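# Lock the dolly caster brake by pressing its red pedal

## Task

Engage the dolly's caster brake so that the red end of the brake pedal ends up pressed down and stays there without the robot holding it. Keep the dolly in its original spot and facing: shifting or rotating it lowers the result.

## Robot and tools

Robot: a single FANUC CRX-5iA arm with a Robotiq 2F-140 two-finger gripper. Its six joints, always listed base to hand, are waist (J1), shoulder (J2), elbow (J3), forearm roll (J4), wrist pitch (J5), wrist roll (J6). Every joint list in a call or a result uses this order. Stated joint ranges in radians: waist -3.491 to 3.491, shoulder -3.140 to 3.140, elbow -1.187 to 4.328, forearm roll -3.316 to 3.316, wrist pitch -3.140 to 3.140, wrist roll -3.927 to 3.927. True ends may differ by up to 0.010 rad.

Scene frame: origin on the table surface under the arm base, +z up, +x forward, +y to the left when facing +x. The base itself may sit slightly tilted. end_effector_position (metres) and end_effector_quat_wxyz give the hand in this frame; the printed position gets less accurate at long reach. That point lies midway between the pads when closed. The fingers point along the gripper's +z and close along its y. Fingertips extend about 33 mm past that point when shut and 9 mm when wide open, and they travel roughly 24 mm outward while closing, so keep clearance above surfaces.

The row: nine numbers, each in [-1, 1], for the one arm: six joint values (J1..J6), then gripper position, gripper force_limit, gripper speed. Joint values are offsets, not poses. Scale: 1.0 equals 1.983 rad for waist and shoulder, 2.38 rad for elbow, 2.975 rad for forearm roll, wrist pitch and wrist roll; negative values turn the other way. Gripper position is absolute: +1 fully open (140 mm), pads touch near -0.8, -1 closes until blocked. force_limit: about 14 N at -1, 60 N at 0, 107 N at +1. speed: gap changes about 30 mm/s at -1, 140 at 0, 250 at +1.

execute_actions(actions): a list of actions run in sequence; an empty list only reports state. Each action is a table of 1 to 15 rows, each row lasting one 1/30 s step; a short table repeats its final row until 15 steps (0.5 s) pass. Joint offsets in every row of an action are measured from the angles at that action's start (for the first action, the angles in the latest reported state), not from the previous row. An action asking a joint to go more than 0.010 rad outward beyond its range is rejected; a malformed action, or a bad first action, rejects the entire call with no motion.

move(target, speed, blocking): target is one nine-number row; its joint offsets are measured from the Joint positions in the most recent result that printed them. speed is the top rate in rad/s of the joint with farthest to travel, 0.01 to 2, default 0.5. All joints share the same progress fraction, so the hand traces a curve; paths last 0.5 to 10 s and are cut off at 10 s. Gripper values are sent at the start. The path ignores obstacles. blocking=false returns after 0.5 s while the arm keeps going; until a result shows the move ended, further rows and moves are refused, so use wait(0) or stop. The result adds a move: line with the ending (done, off_target, moving, held, fault), limits=held or limits=none, and the joint farthest from target.

wait(seconds): 0 to 10; the arm holds its last command and a running move continues. stop(): brakes a running move; it needs room to brake. zoom_image(camera, region): camera is cam_high (896x504), cam_low (896x504) or cam_wrist (616x616); region is [x0, y0, x1, y1] pixels from the top-left, at most 504 by 504. read_manual(section) returns licence text only. finished_scene(scene) ends the current scene by its number after the robot holds its last command; irreversible.

Results: Joint positions (rad), Joint velocities (rad/s), Joint targets (angles the joints are currently being driven toward, which can drift on their own). object_status: 0 moving, 1 blocked while opening, 2 blocked while closing (a grip), 3 reached the request or pads met. position_measured is in counts, 3 open to 230 closed, not linear. To squeeze harder while status is 2, raise force_limit and nudge position, e.g. -1 to -0.98. Step readings list joint angles on some steps; HELD marks a step partly held back. "joint sent to its limit" means a joint was stopped at its end; its absence proves nothing. "joint command not followed" means the clearance check altered targets. Flange force is the estimated outside force on the gripper, never exactly zero; "no reading" means unavailable.

Motion limits: target speed caps 2.62 rad/s (waist, shoulder), 3.14 (elbow), 3.93 (wrist joints), with 0.5 s to accelerate. Targets are kept within 0.805 rad (waist, shoulder), 0.966 (elbow), 1.21 (wrist joints) of the measured angle, and each step is scaled back if it would move the hand more than 70 mm. Large changes may take several actions; leftover motion may need re-commanding.

Cautions: the arm is stiff, so aiming even slightly beyond a firm contact can fault. Contact torque at a load limit (152 N m for J1-J3, 38 N m for J4-J6, including held weight) or 150 N outside force stops the arm for 10 s and skips the rest of the call. Holding loads heats motors; MOTOR HOT warns, then an OVER-TEMPERATURE FAULT brakes the arm. Press the pedal with a slow, short approach, don't shove or drag the dolly, and knock nothing off the table. Occasional outside tugs or pushes may occur.

Each tool is called after "Emit:" as name([rows], argument=value, ...), one row to a line, values as JSON.

## Session

Emit:
execute_actions(actions=[])

Scene clock: 0.00 s.
end_effector_position=(+0.3948, +0.0168, +0.3611) position_measured=3 object_status=3 end_effector_quat_wxyz=(-0.047, -0.321, +0.851, -0.412)
Joint names: [waist, shoulder, elbow, forearm roll, wrist pitch, wrist roll]
Joint positions: [ 1.202  0.362 -0.568  0.657 -1.686 -2.288]
Joint velocities: [ 0. -0.  0.  0. -0.  0.]
Flange force (N, the push that the arm receives, along the gripper's own x y z axes): no reading
Joint targets: [1.202 0.362 -0.568 0.657 -1.686 -2.288]

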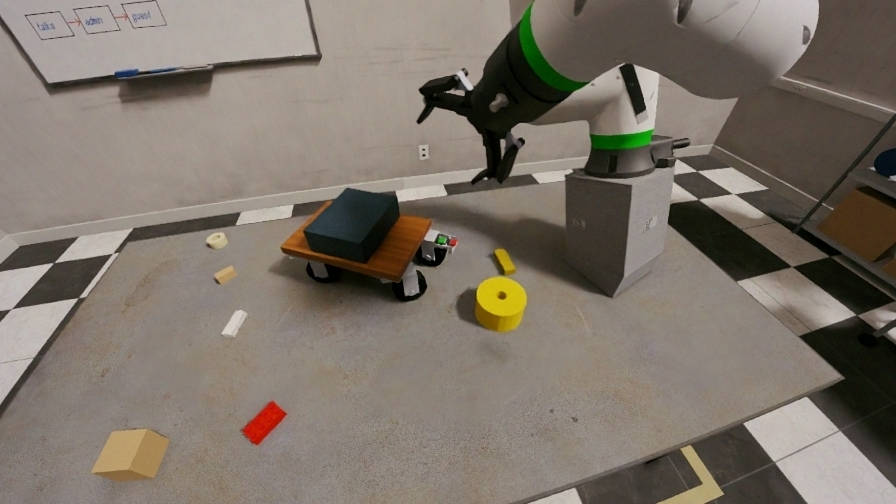

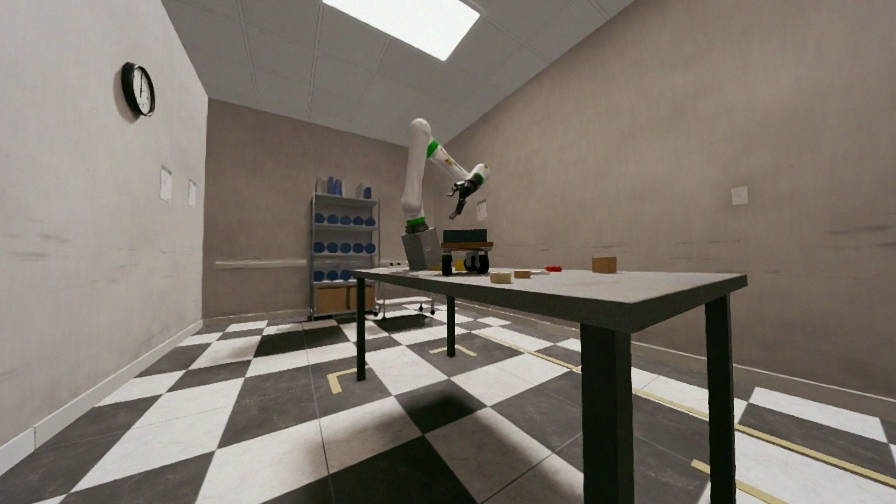

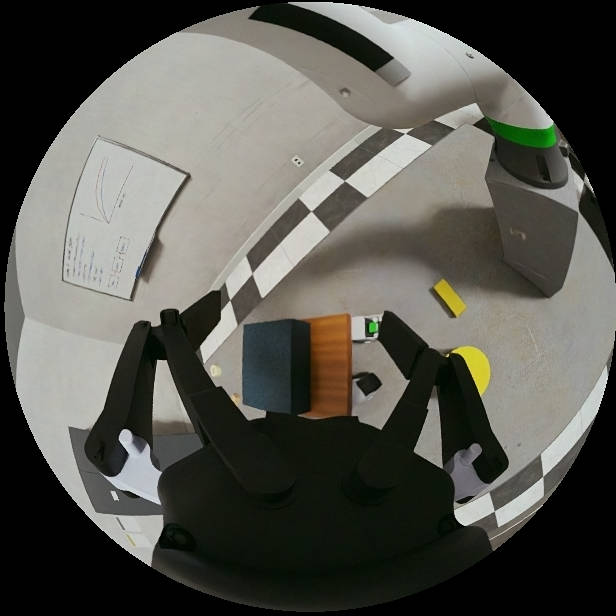

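Emit:
zoom_image(camera="cam_high", region=[370, 190, 530, 310])

Emit:
zoom_image(camera="cam_low", region=[380, 170, 540, 290])

Region (370, 190, 530, 310) of cam_high's 896x504 image, scaled by 3.150, with more detail than that image has; it fills the top 378 rows of this view, and the rest is white.

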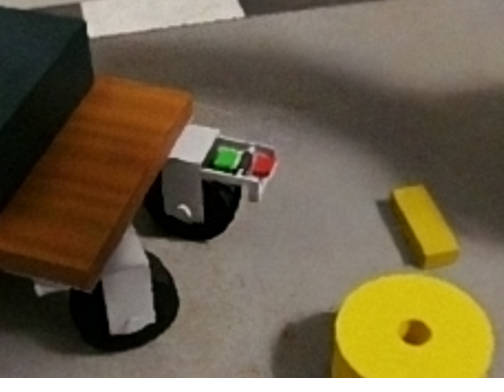

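Region (380, 170, 540, 290) of cam_low's 896x504 image, scaled by 3.150, with more detail than that image has; it fills the top 378 rows of this view, and the rest is white.

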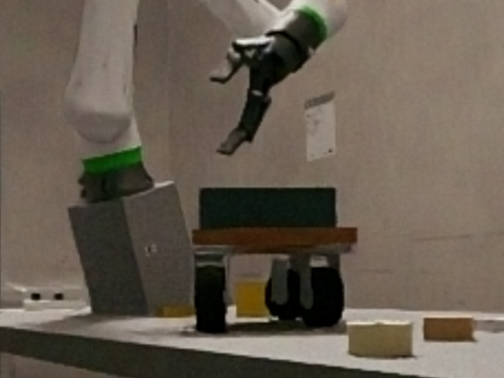

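Emit:
move(target=[-0.2669,-0.2112,-0.0475,-0.0989,0.2087,-0.0225,1,0,0], speed=0.6)

Scene clock: 49.17 s.
end_effector_position=(+0.3991, -0.0205, +0.2500) position_measured=3 object_status=3 end_effector_quat_wxyz=(-0.000, +0.000, +1.000, -0.000)
Joint names: [waist, shoulder, elbow, forearm roll, wrist pitch, wrist roll]
Joint positions: [ 0.673 -0.057 -0.681  0.363 -1.065 -2.355]
Joint velocities: [ 0.    -0.     0.001  0.001 -0.     0.   ]
Flange force (N, the push that the arm receives, along the gripper's own x y z axes): [6.6 1.5 1.4]
Joint targets: [0.673 -0.057 -0.681 0.363 -1.065 -2.355]
move: done; limits=none; farthest joint: the waist, 0.000 radians from its target (0.529 radians at the start)

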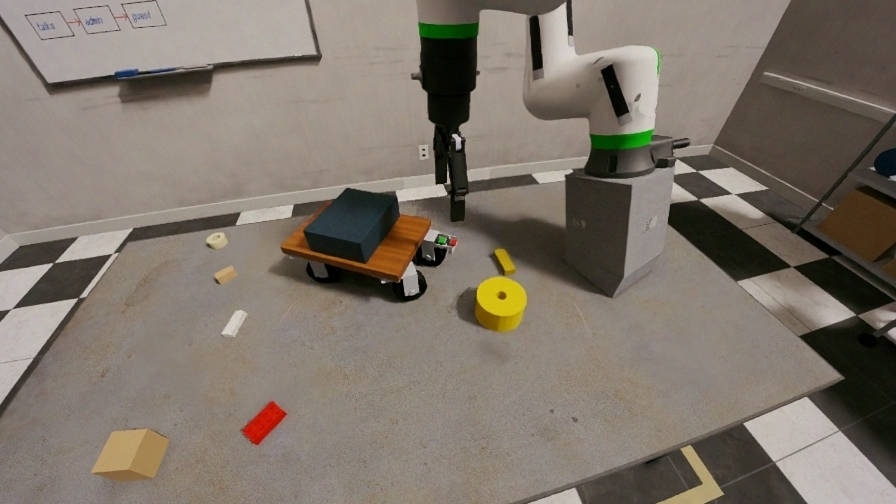

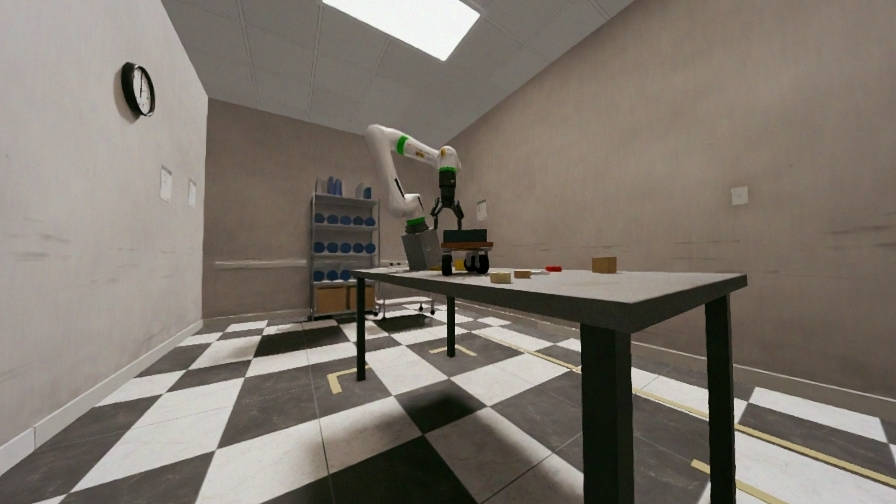

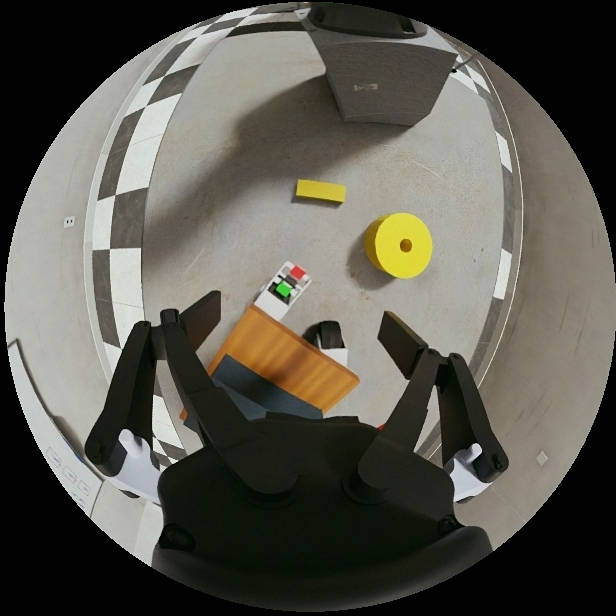

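Emit:
zoom_image(camera="cam_wrist", region=[240, 245, 340, 335])

Region (240, 245, 340, 335) of cam_wrist's 616x616 image, scaled by 5.040, with more detail than that image has; it fills the top 454 rows of this view, and the rest is white.

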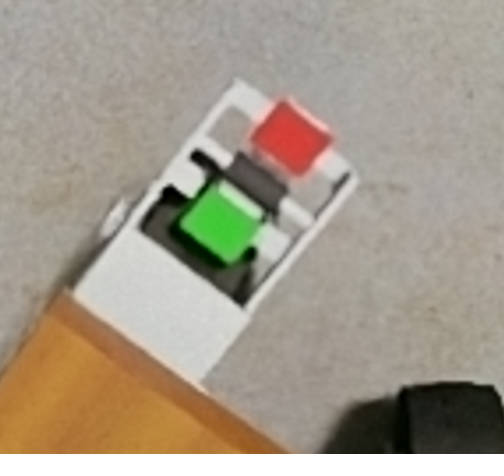

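Emit:
move(target=[-0.0541,0.0735,-0.0345,0.0284,0.0803,-0.1946,-0.85,0,0.5], speed=0.6)

Emit:
zoom_image(camera="cam_high", region=[380, 170, 520, 280])

Scene clock: 72.80 s.
end_effector_position=(+0.4048, -0.0277, +0.1693) position_measured=233 object_status=3 end_effector_quat_wxyz=(-0.001, +0.276, +0.961, -0.001)
Joint names: [waist, shoulder, elbow, forearm roll, wrist pitch, wrist roll]
Joint positions: [ 0.566  0.089 -0.763  0.447 -0.826 -2.934]
Joint velocities: [-0.001  0.    -0.001  0.001 -0.001  0.   ]
Flange force (N, the push that the arm receives, along the gripper's own x y z axes): [8.0 -4.4 2.0]
Joint targets: [0.566 0.089 -0.763 0.447 -0.826 -2.934]
move: done; limits=none; farthest joint: the waist, 0.000 radians from its target (0.107 radians at the start)

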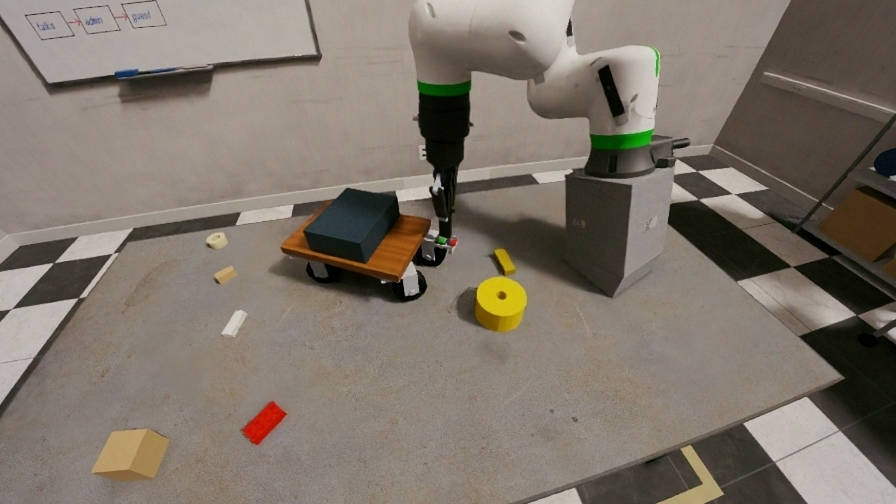

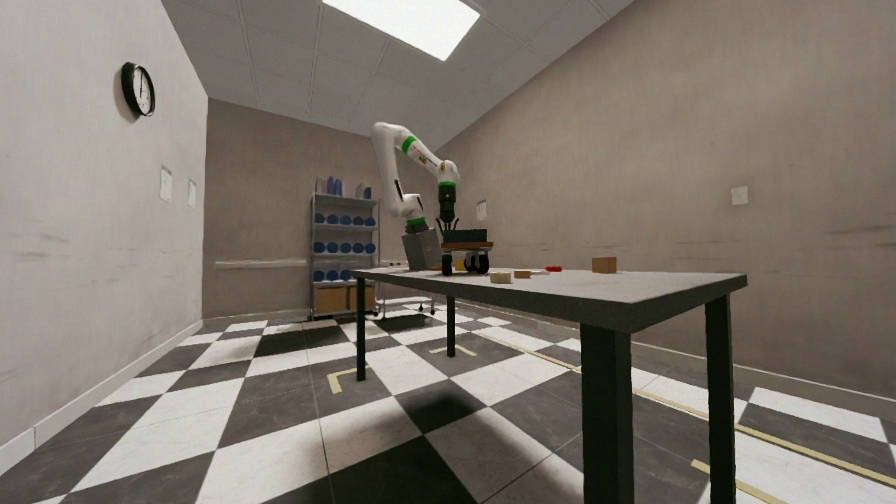

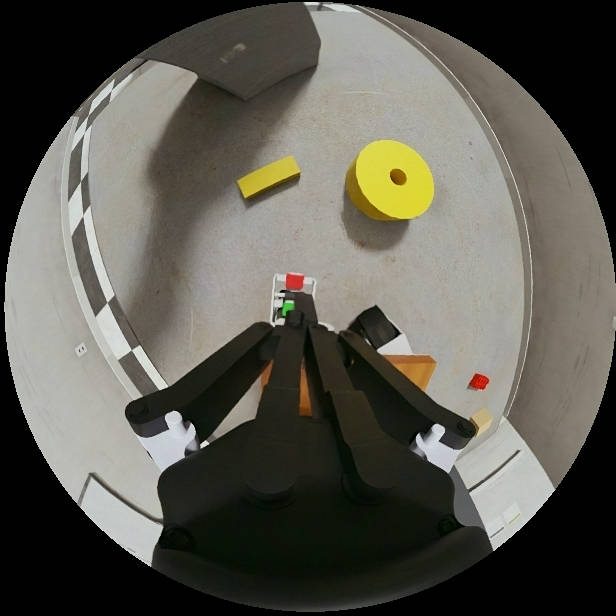

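Region (380, 170, 520, 280) of cam_high's 896x504 image, scaled by 3.600, with more detail than that image has; it fills the top 396 rows of this view, and the rest is white.

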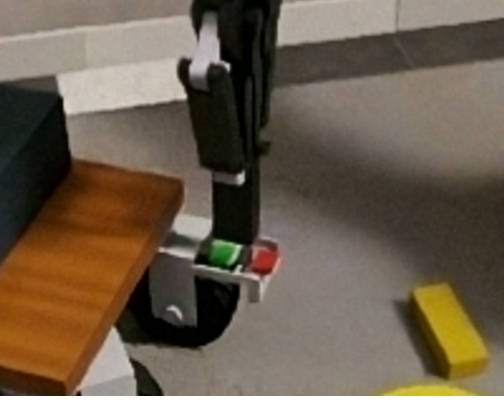

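Emit:
zoom_image(camera="cam_wrist", region=[250, 250, 350, 350])

Emit:
zoom_image(camera="cam_high", region=[420, 215, 470, 260])

Region (250, 250, 350, 350) of cam_wrist's 616x616 image, scaled by 5.040, with more detail than that image has.

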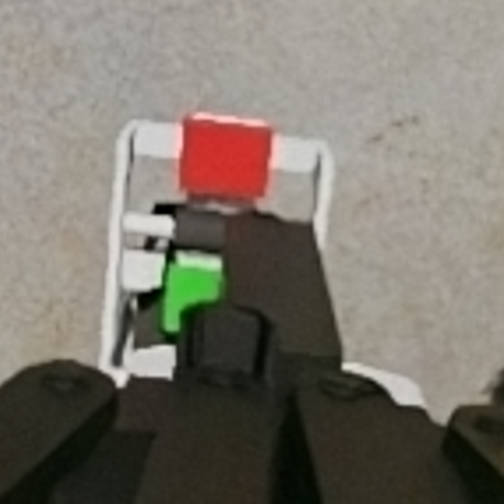

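Region (420, 215, 470, 260) of cam_high's 896x504 image, scaled by 10.080, with more detail than that image has; it fills the top 454 rows of this view, and the rest is white.

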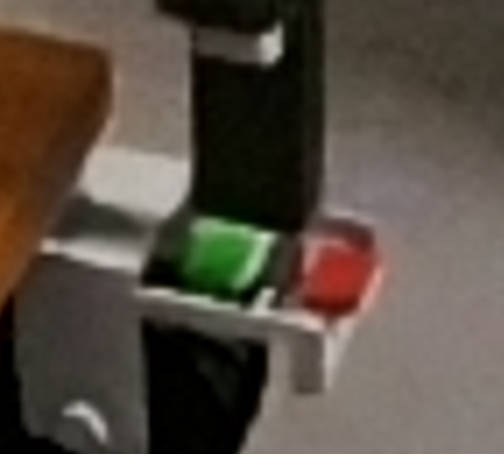

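Emit:
move(target=[0.0132,-0.0139,-0.0311,0.0044,0.0115,-0.0162,-0.85,0,0.5], speed=0.15)

Emit:
zoom_image(camera="cam_wrist", region=[250, 250, 350, 350])

Emit:
zoom_image(camera="cam_high", region=[410, 205, 490, 275])

Scene clock: 101.33 s.
end_effector_position=(+0.3805, -0.0251, +0.1590) position_measured=233 object_status=3 end_effector_quat_wxyz=(-0.001, +0.276, +0.961, -0.001)
Joint names: [waist, shoulder, elbow, forearm roll, wrist pitch, wrist roll]
Joint positions: [ 0.592  0.061 -0.837  0.46  -0.792 -2.982]
Joint velocities: [ 0.001 -0.     0.     0.001 -0.001  0.   ]
Flange force (N, the push that the arm receives, along the gripper's own x y z axes): [6.2 0.0 1.9]
Joint targets: [0.592 0.061 -0.837 0.460 -0.792 -2.982]
move: done; limits=none; farthest joint: the waist, 0.000 radians from its target (0.027 radians at the start)

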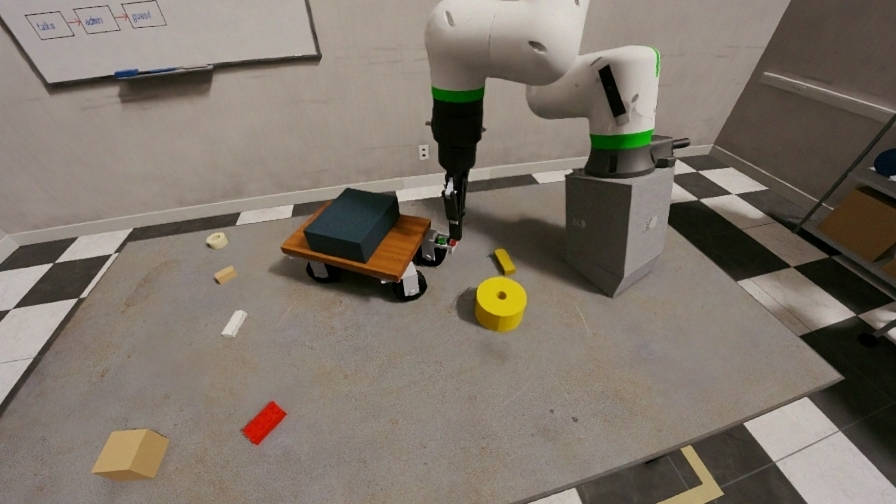

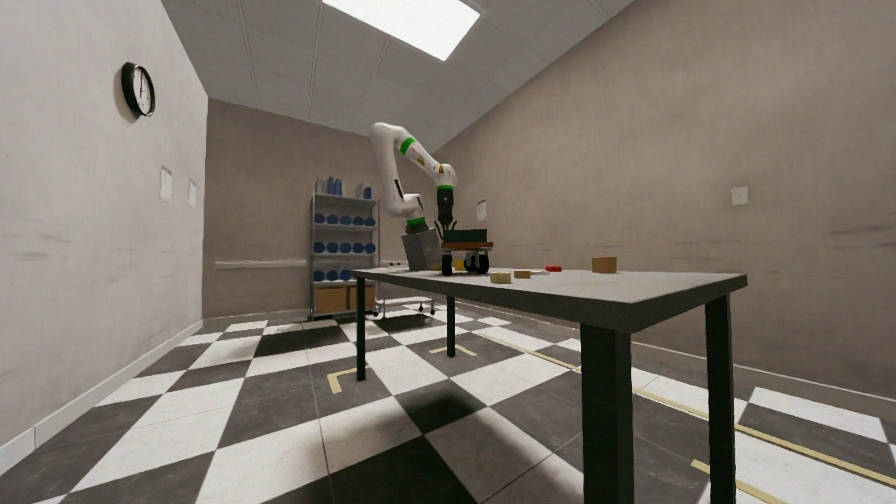

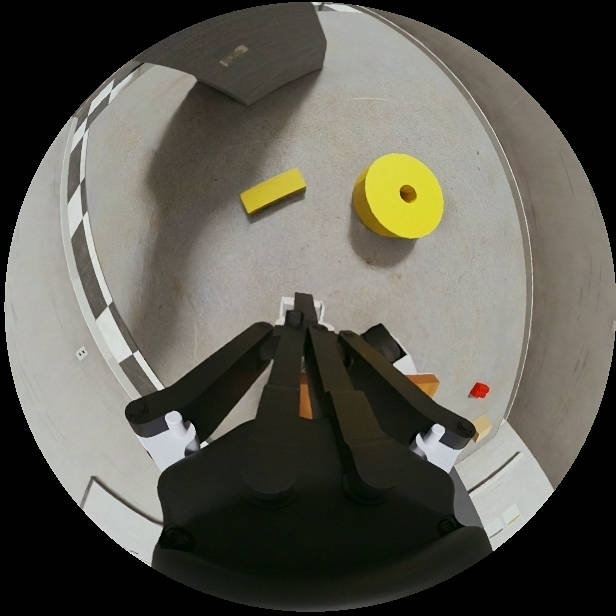

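Region (250, 250, 350, 350) of cam_wrist's 616x616 image, scaled by 5.040, with more detail than that image has.

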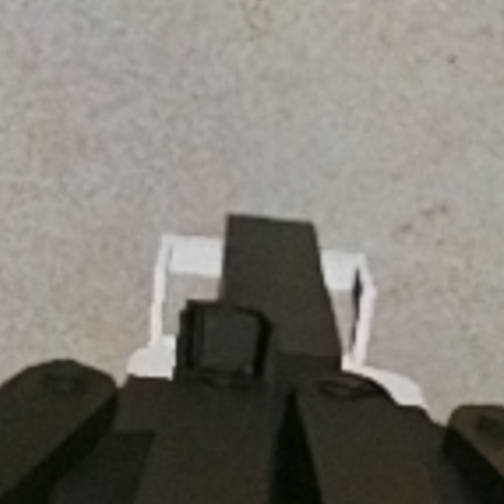

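Region (410, 205, 490, 275) of cam_high's 896x504 image, scaled by 6.300, with more detail than that image has; it fills the top 441 rows of this view, and the rest is white.

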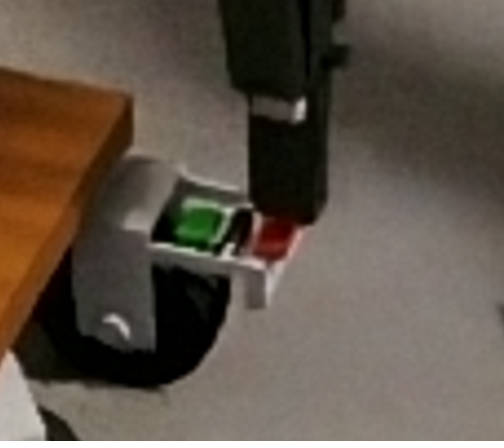

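Emit:
move(target=[-0.0066,0.012,-0.0053,0.0058,0.0122,-0.0036,-0.85,0,0.5], speed=0.04)

Emit:
zoom_image(camera="cam_high", region=[410, 205, 490, 275])

Scene clock: 107.77 s.
end_effector_position=(+0.3793, -0.0248, +0.1477) position_measured=233 object_status=3 end_effector_quat_wxyz=(-0.002, +0.275, +0.961, -0.001)
Joint names: [waist, shoulder, elbow, forearm roll, wrist pitch, wrist roll]
Joint positions: [ 0.579  0.085 -0.85   0.478 -0.755 -2.993]
Joint velocities: [-0.     0.     0.    -0.001  0.001 -0.   ]
Flange force (N, the push that the arm receives, along the gripper's own x y z axes): [2.3 -1.4 2.1]
Joint targets: [0.579 0.085 -0.850 0.478 -0.755 -2.993]
move: done; limits=none; farthest joint: the waist, 0.000 radians from its target (0.013 radians at the start)

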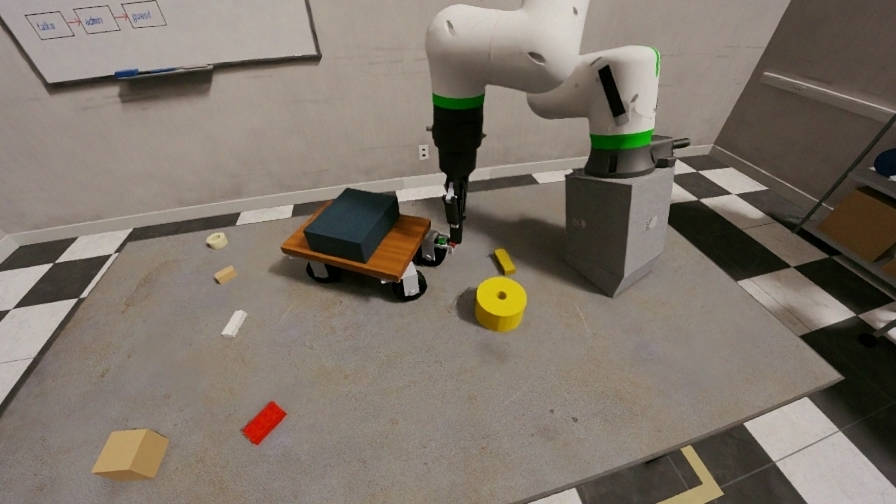

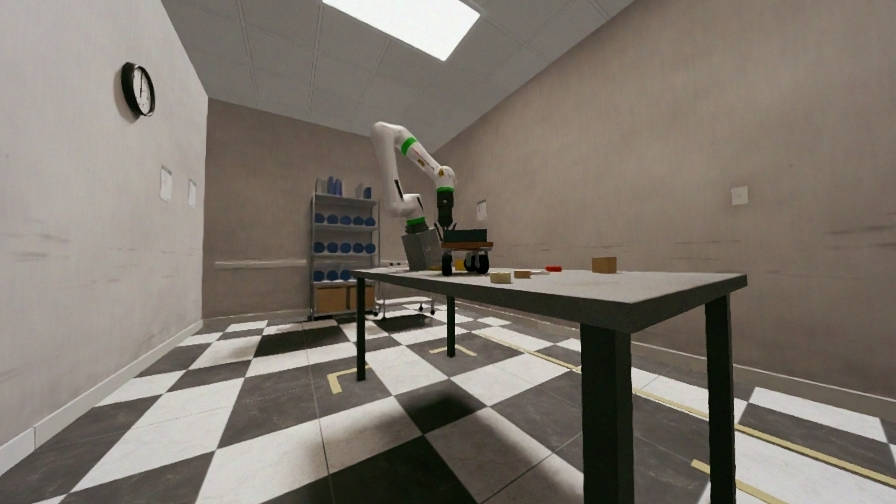

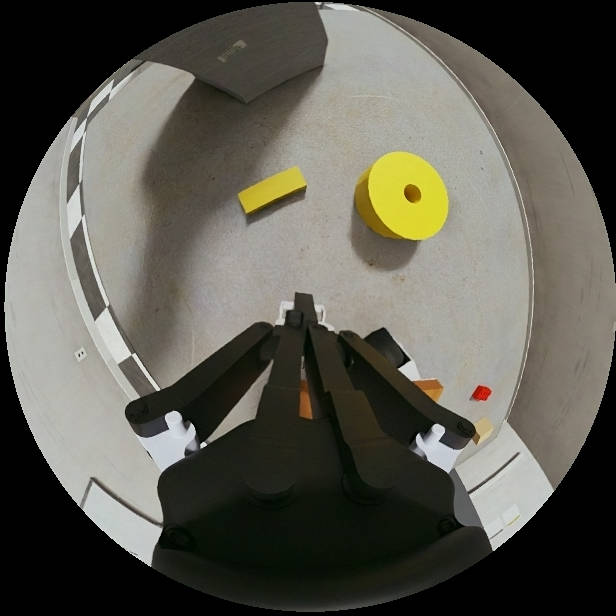

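Region (410, 205, 490, 275) of cam_high's 896x504 image, scaled by 6.300, with more detail than that image has; it fills the top 441 rows of this view, and the rest is white.

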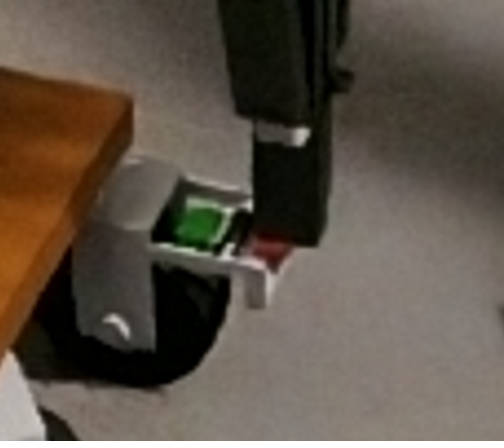

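Emit:
move(target=[-0.0035,0.0064,-0.0024,0.0029,0.0061,-0.0018,-0.85,0,0.5], speed=0.02)

Emit:
zoom_image(camera="cam_high", region=[410, 205, 490, 275])

Scene clock: 111.90 s.
end_effector_position=(+0.3787, -0.0246, +0.1420) position_measured=233 object_status=3 end_effector_quat_wxyz=(-0.003, +0.275, +0.961, -0.000)
Joint names: [waist, shoulder, elbow, forearm roll, wrist pitch, wrist roll]
Joint positions: [ 0.572  0.098 -0.855  0.486 -0.737 -2.999]
Joint velocities: [ 0.     0.001 -0.001  0.     0.    -0.001]
Flange force (N, the push that the arm receives, along the gripper's own x y z axes): [3.8 -3.9 -6.4]
Joint targets: [0.572 0.098 -0.856 0.486 -0.737 -2.999]
move: done; limits=none; farthest joint: the waist, 0.000 radians from its target (0.007 radians at the start)

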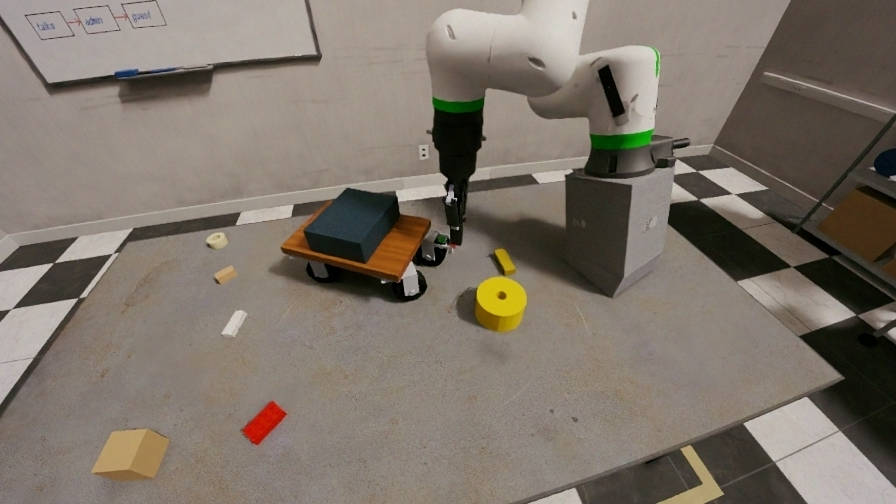

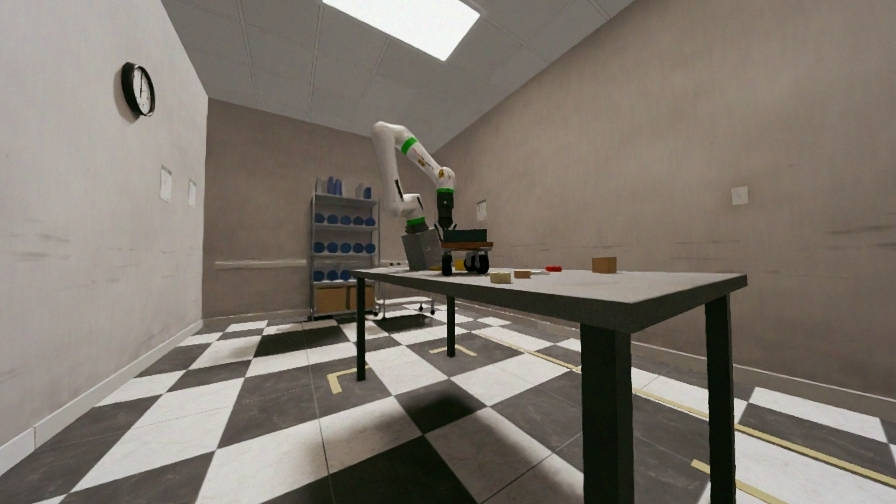

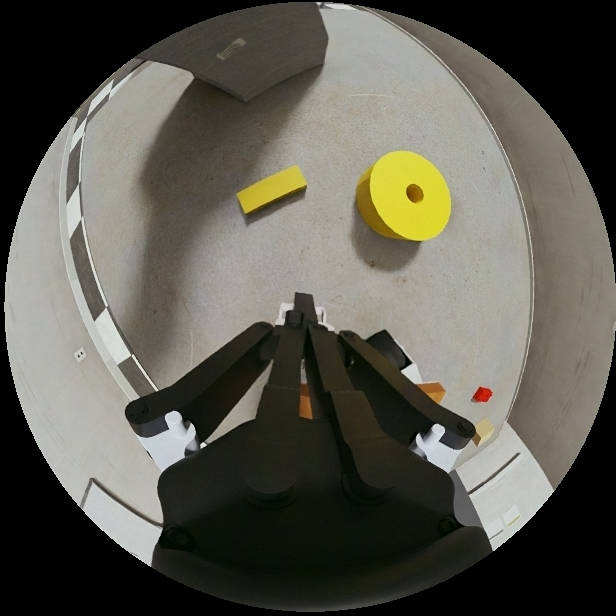

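Region (410, 205, 490, 275) of cam_high's 896x504 image, scaled by 6.300, with more detail than that image has; it fills the top 441 rows of this view, and the rest is white.

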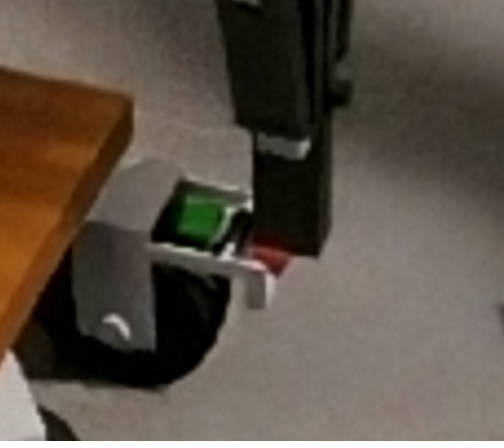

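It's rocking.

Emit:
move(target=[-0.0024,0.0044,-0.0016,0.002,0.0041,-0.0012,-0.85,0,0.5], speed=0.02)

Emit:
zoom_image(camera="cam_high", region=[410, 205, 490, 275])

Scene clock: 116.30 s.
end_effector_position=(+0.3782, -0.0244, +0.1381) position_measured=233 object_status=3 end_effector_quat_wxyz=(-0.003, +0.275, +0.961, -0.000)
Joint names: [waist, shoulder, elbow, forearm roll, wrist pitch, wrist roll]
Joint positions: [ 0.567  0.106 -0.859  0.492 -0.725 -3.002]
Joint velocities: [-0.     0.     0.001 -0.     0.001 -0.001]
Flange force (N, the push that the arm receives, along the gripper's own x y z axes): [10.5 -5.0 -69.9]
Joint targets: [0.567 0.106 -0.859 0.492 -0.725 -3.002]
move: done; limits=none; farthest joint: the waist, 0.000 radians from its target (0.004 radians at the start)

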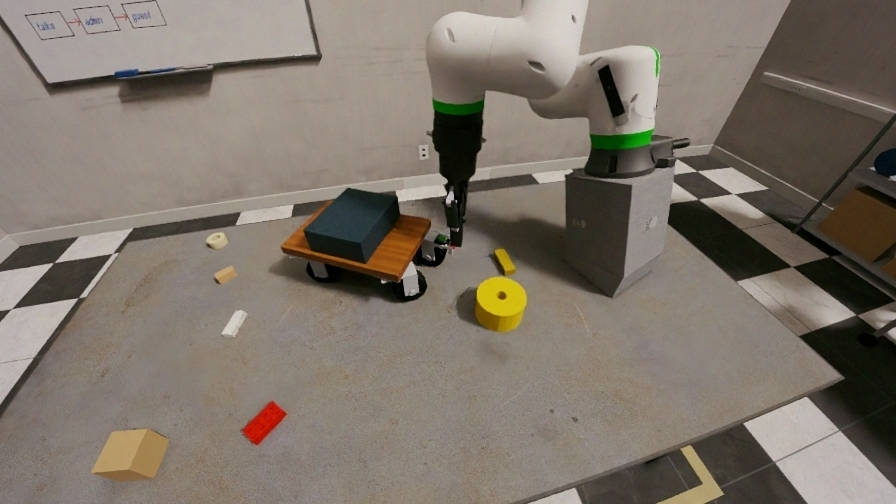

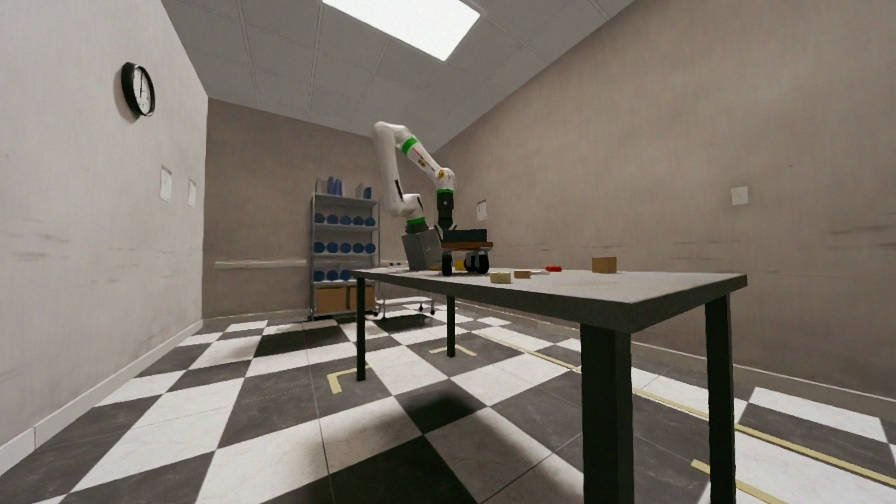

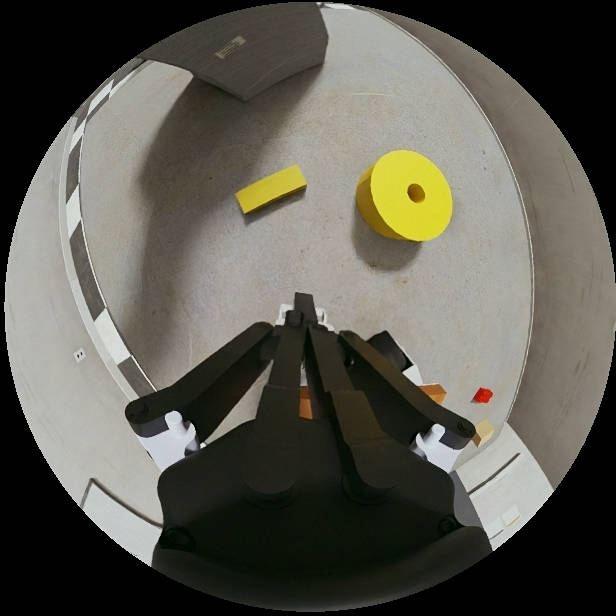

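Region (410, 205, 490, 275) of cam_high's 896x504 image, scaled by 6.300, with more detail than that image has; it fills the top 441 rows of this view, and the rest is white.

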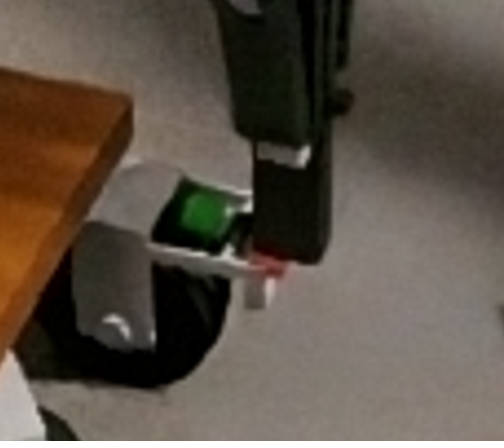

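Bottomed out; lift and check.

Emit:
move(target=[0.018,-0.033,0.012,-0.015,-0.031,0.009,-0.85,0,0.5], speed=0.15)

Emit:
zoom_image(camera="cam_high", region=[410, 205, 490, 275])

Scene clock: 120.83 s.
end_effector_position=(+0.3803, -0.0250, +0.1675) position_measured=233 object_status=3 end_effector_quat_wxyz=(-0.000, +0.276, +0.961, -0.001)
Joint names: [waist, shoulder, elbow, forearm roll, wrist pitch, wrist roll]
Joint positions: [ 0.603  0.041 -0.831  0.448 -0.817 -2.975]
Joint velocities: [-0.    -0.001 -0.     0.001  0.     0.   ]
Flange force (N, the push that the arm receives, along the gripper's own x y z axes): [6.5 -1.0 2.8]
Joint targets: [0.603 0.041 -0.831 0.448 -0.817 -2.975]
move: done; limits=none; farthest joint: the waist, 0.000 radians from its target (0.036 radians at the start)

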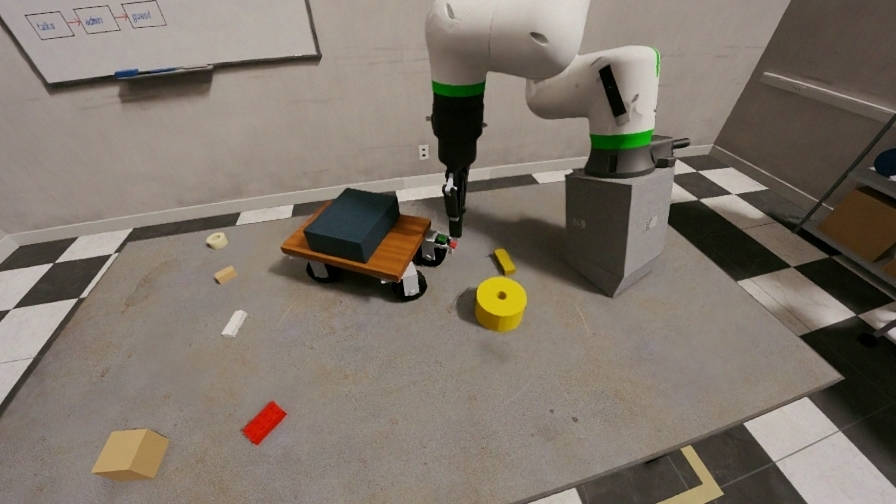

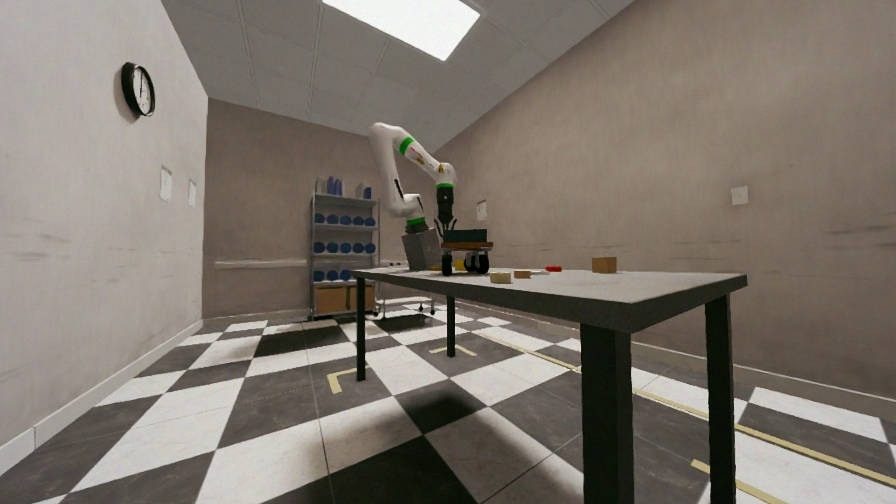

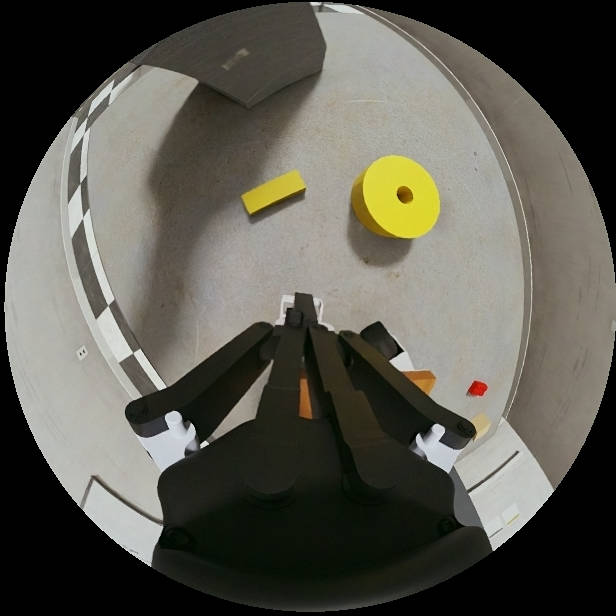

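Region (410, 205, 490, 275) of cam_high's 896x504 image, scaled by 6.300, with more detail than that image has; it fills the top 441 rows of this view, and the rest is white.

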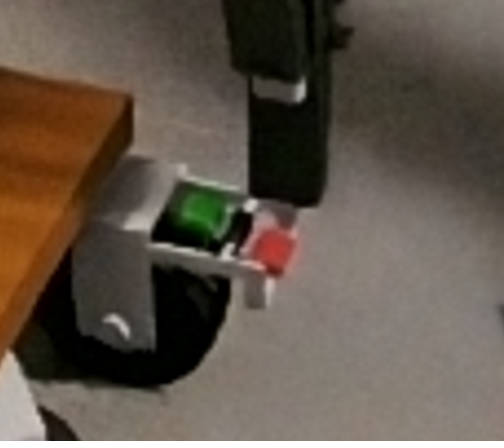

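It stays down.

Emit:
finished_scene(scene=1)

The scene is finished: the task was done.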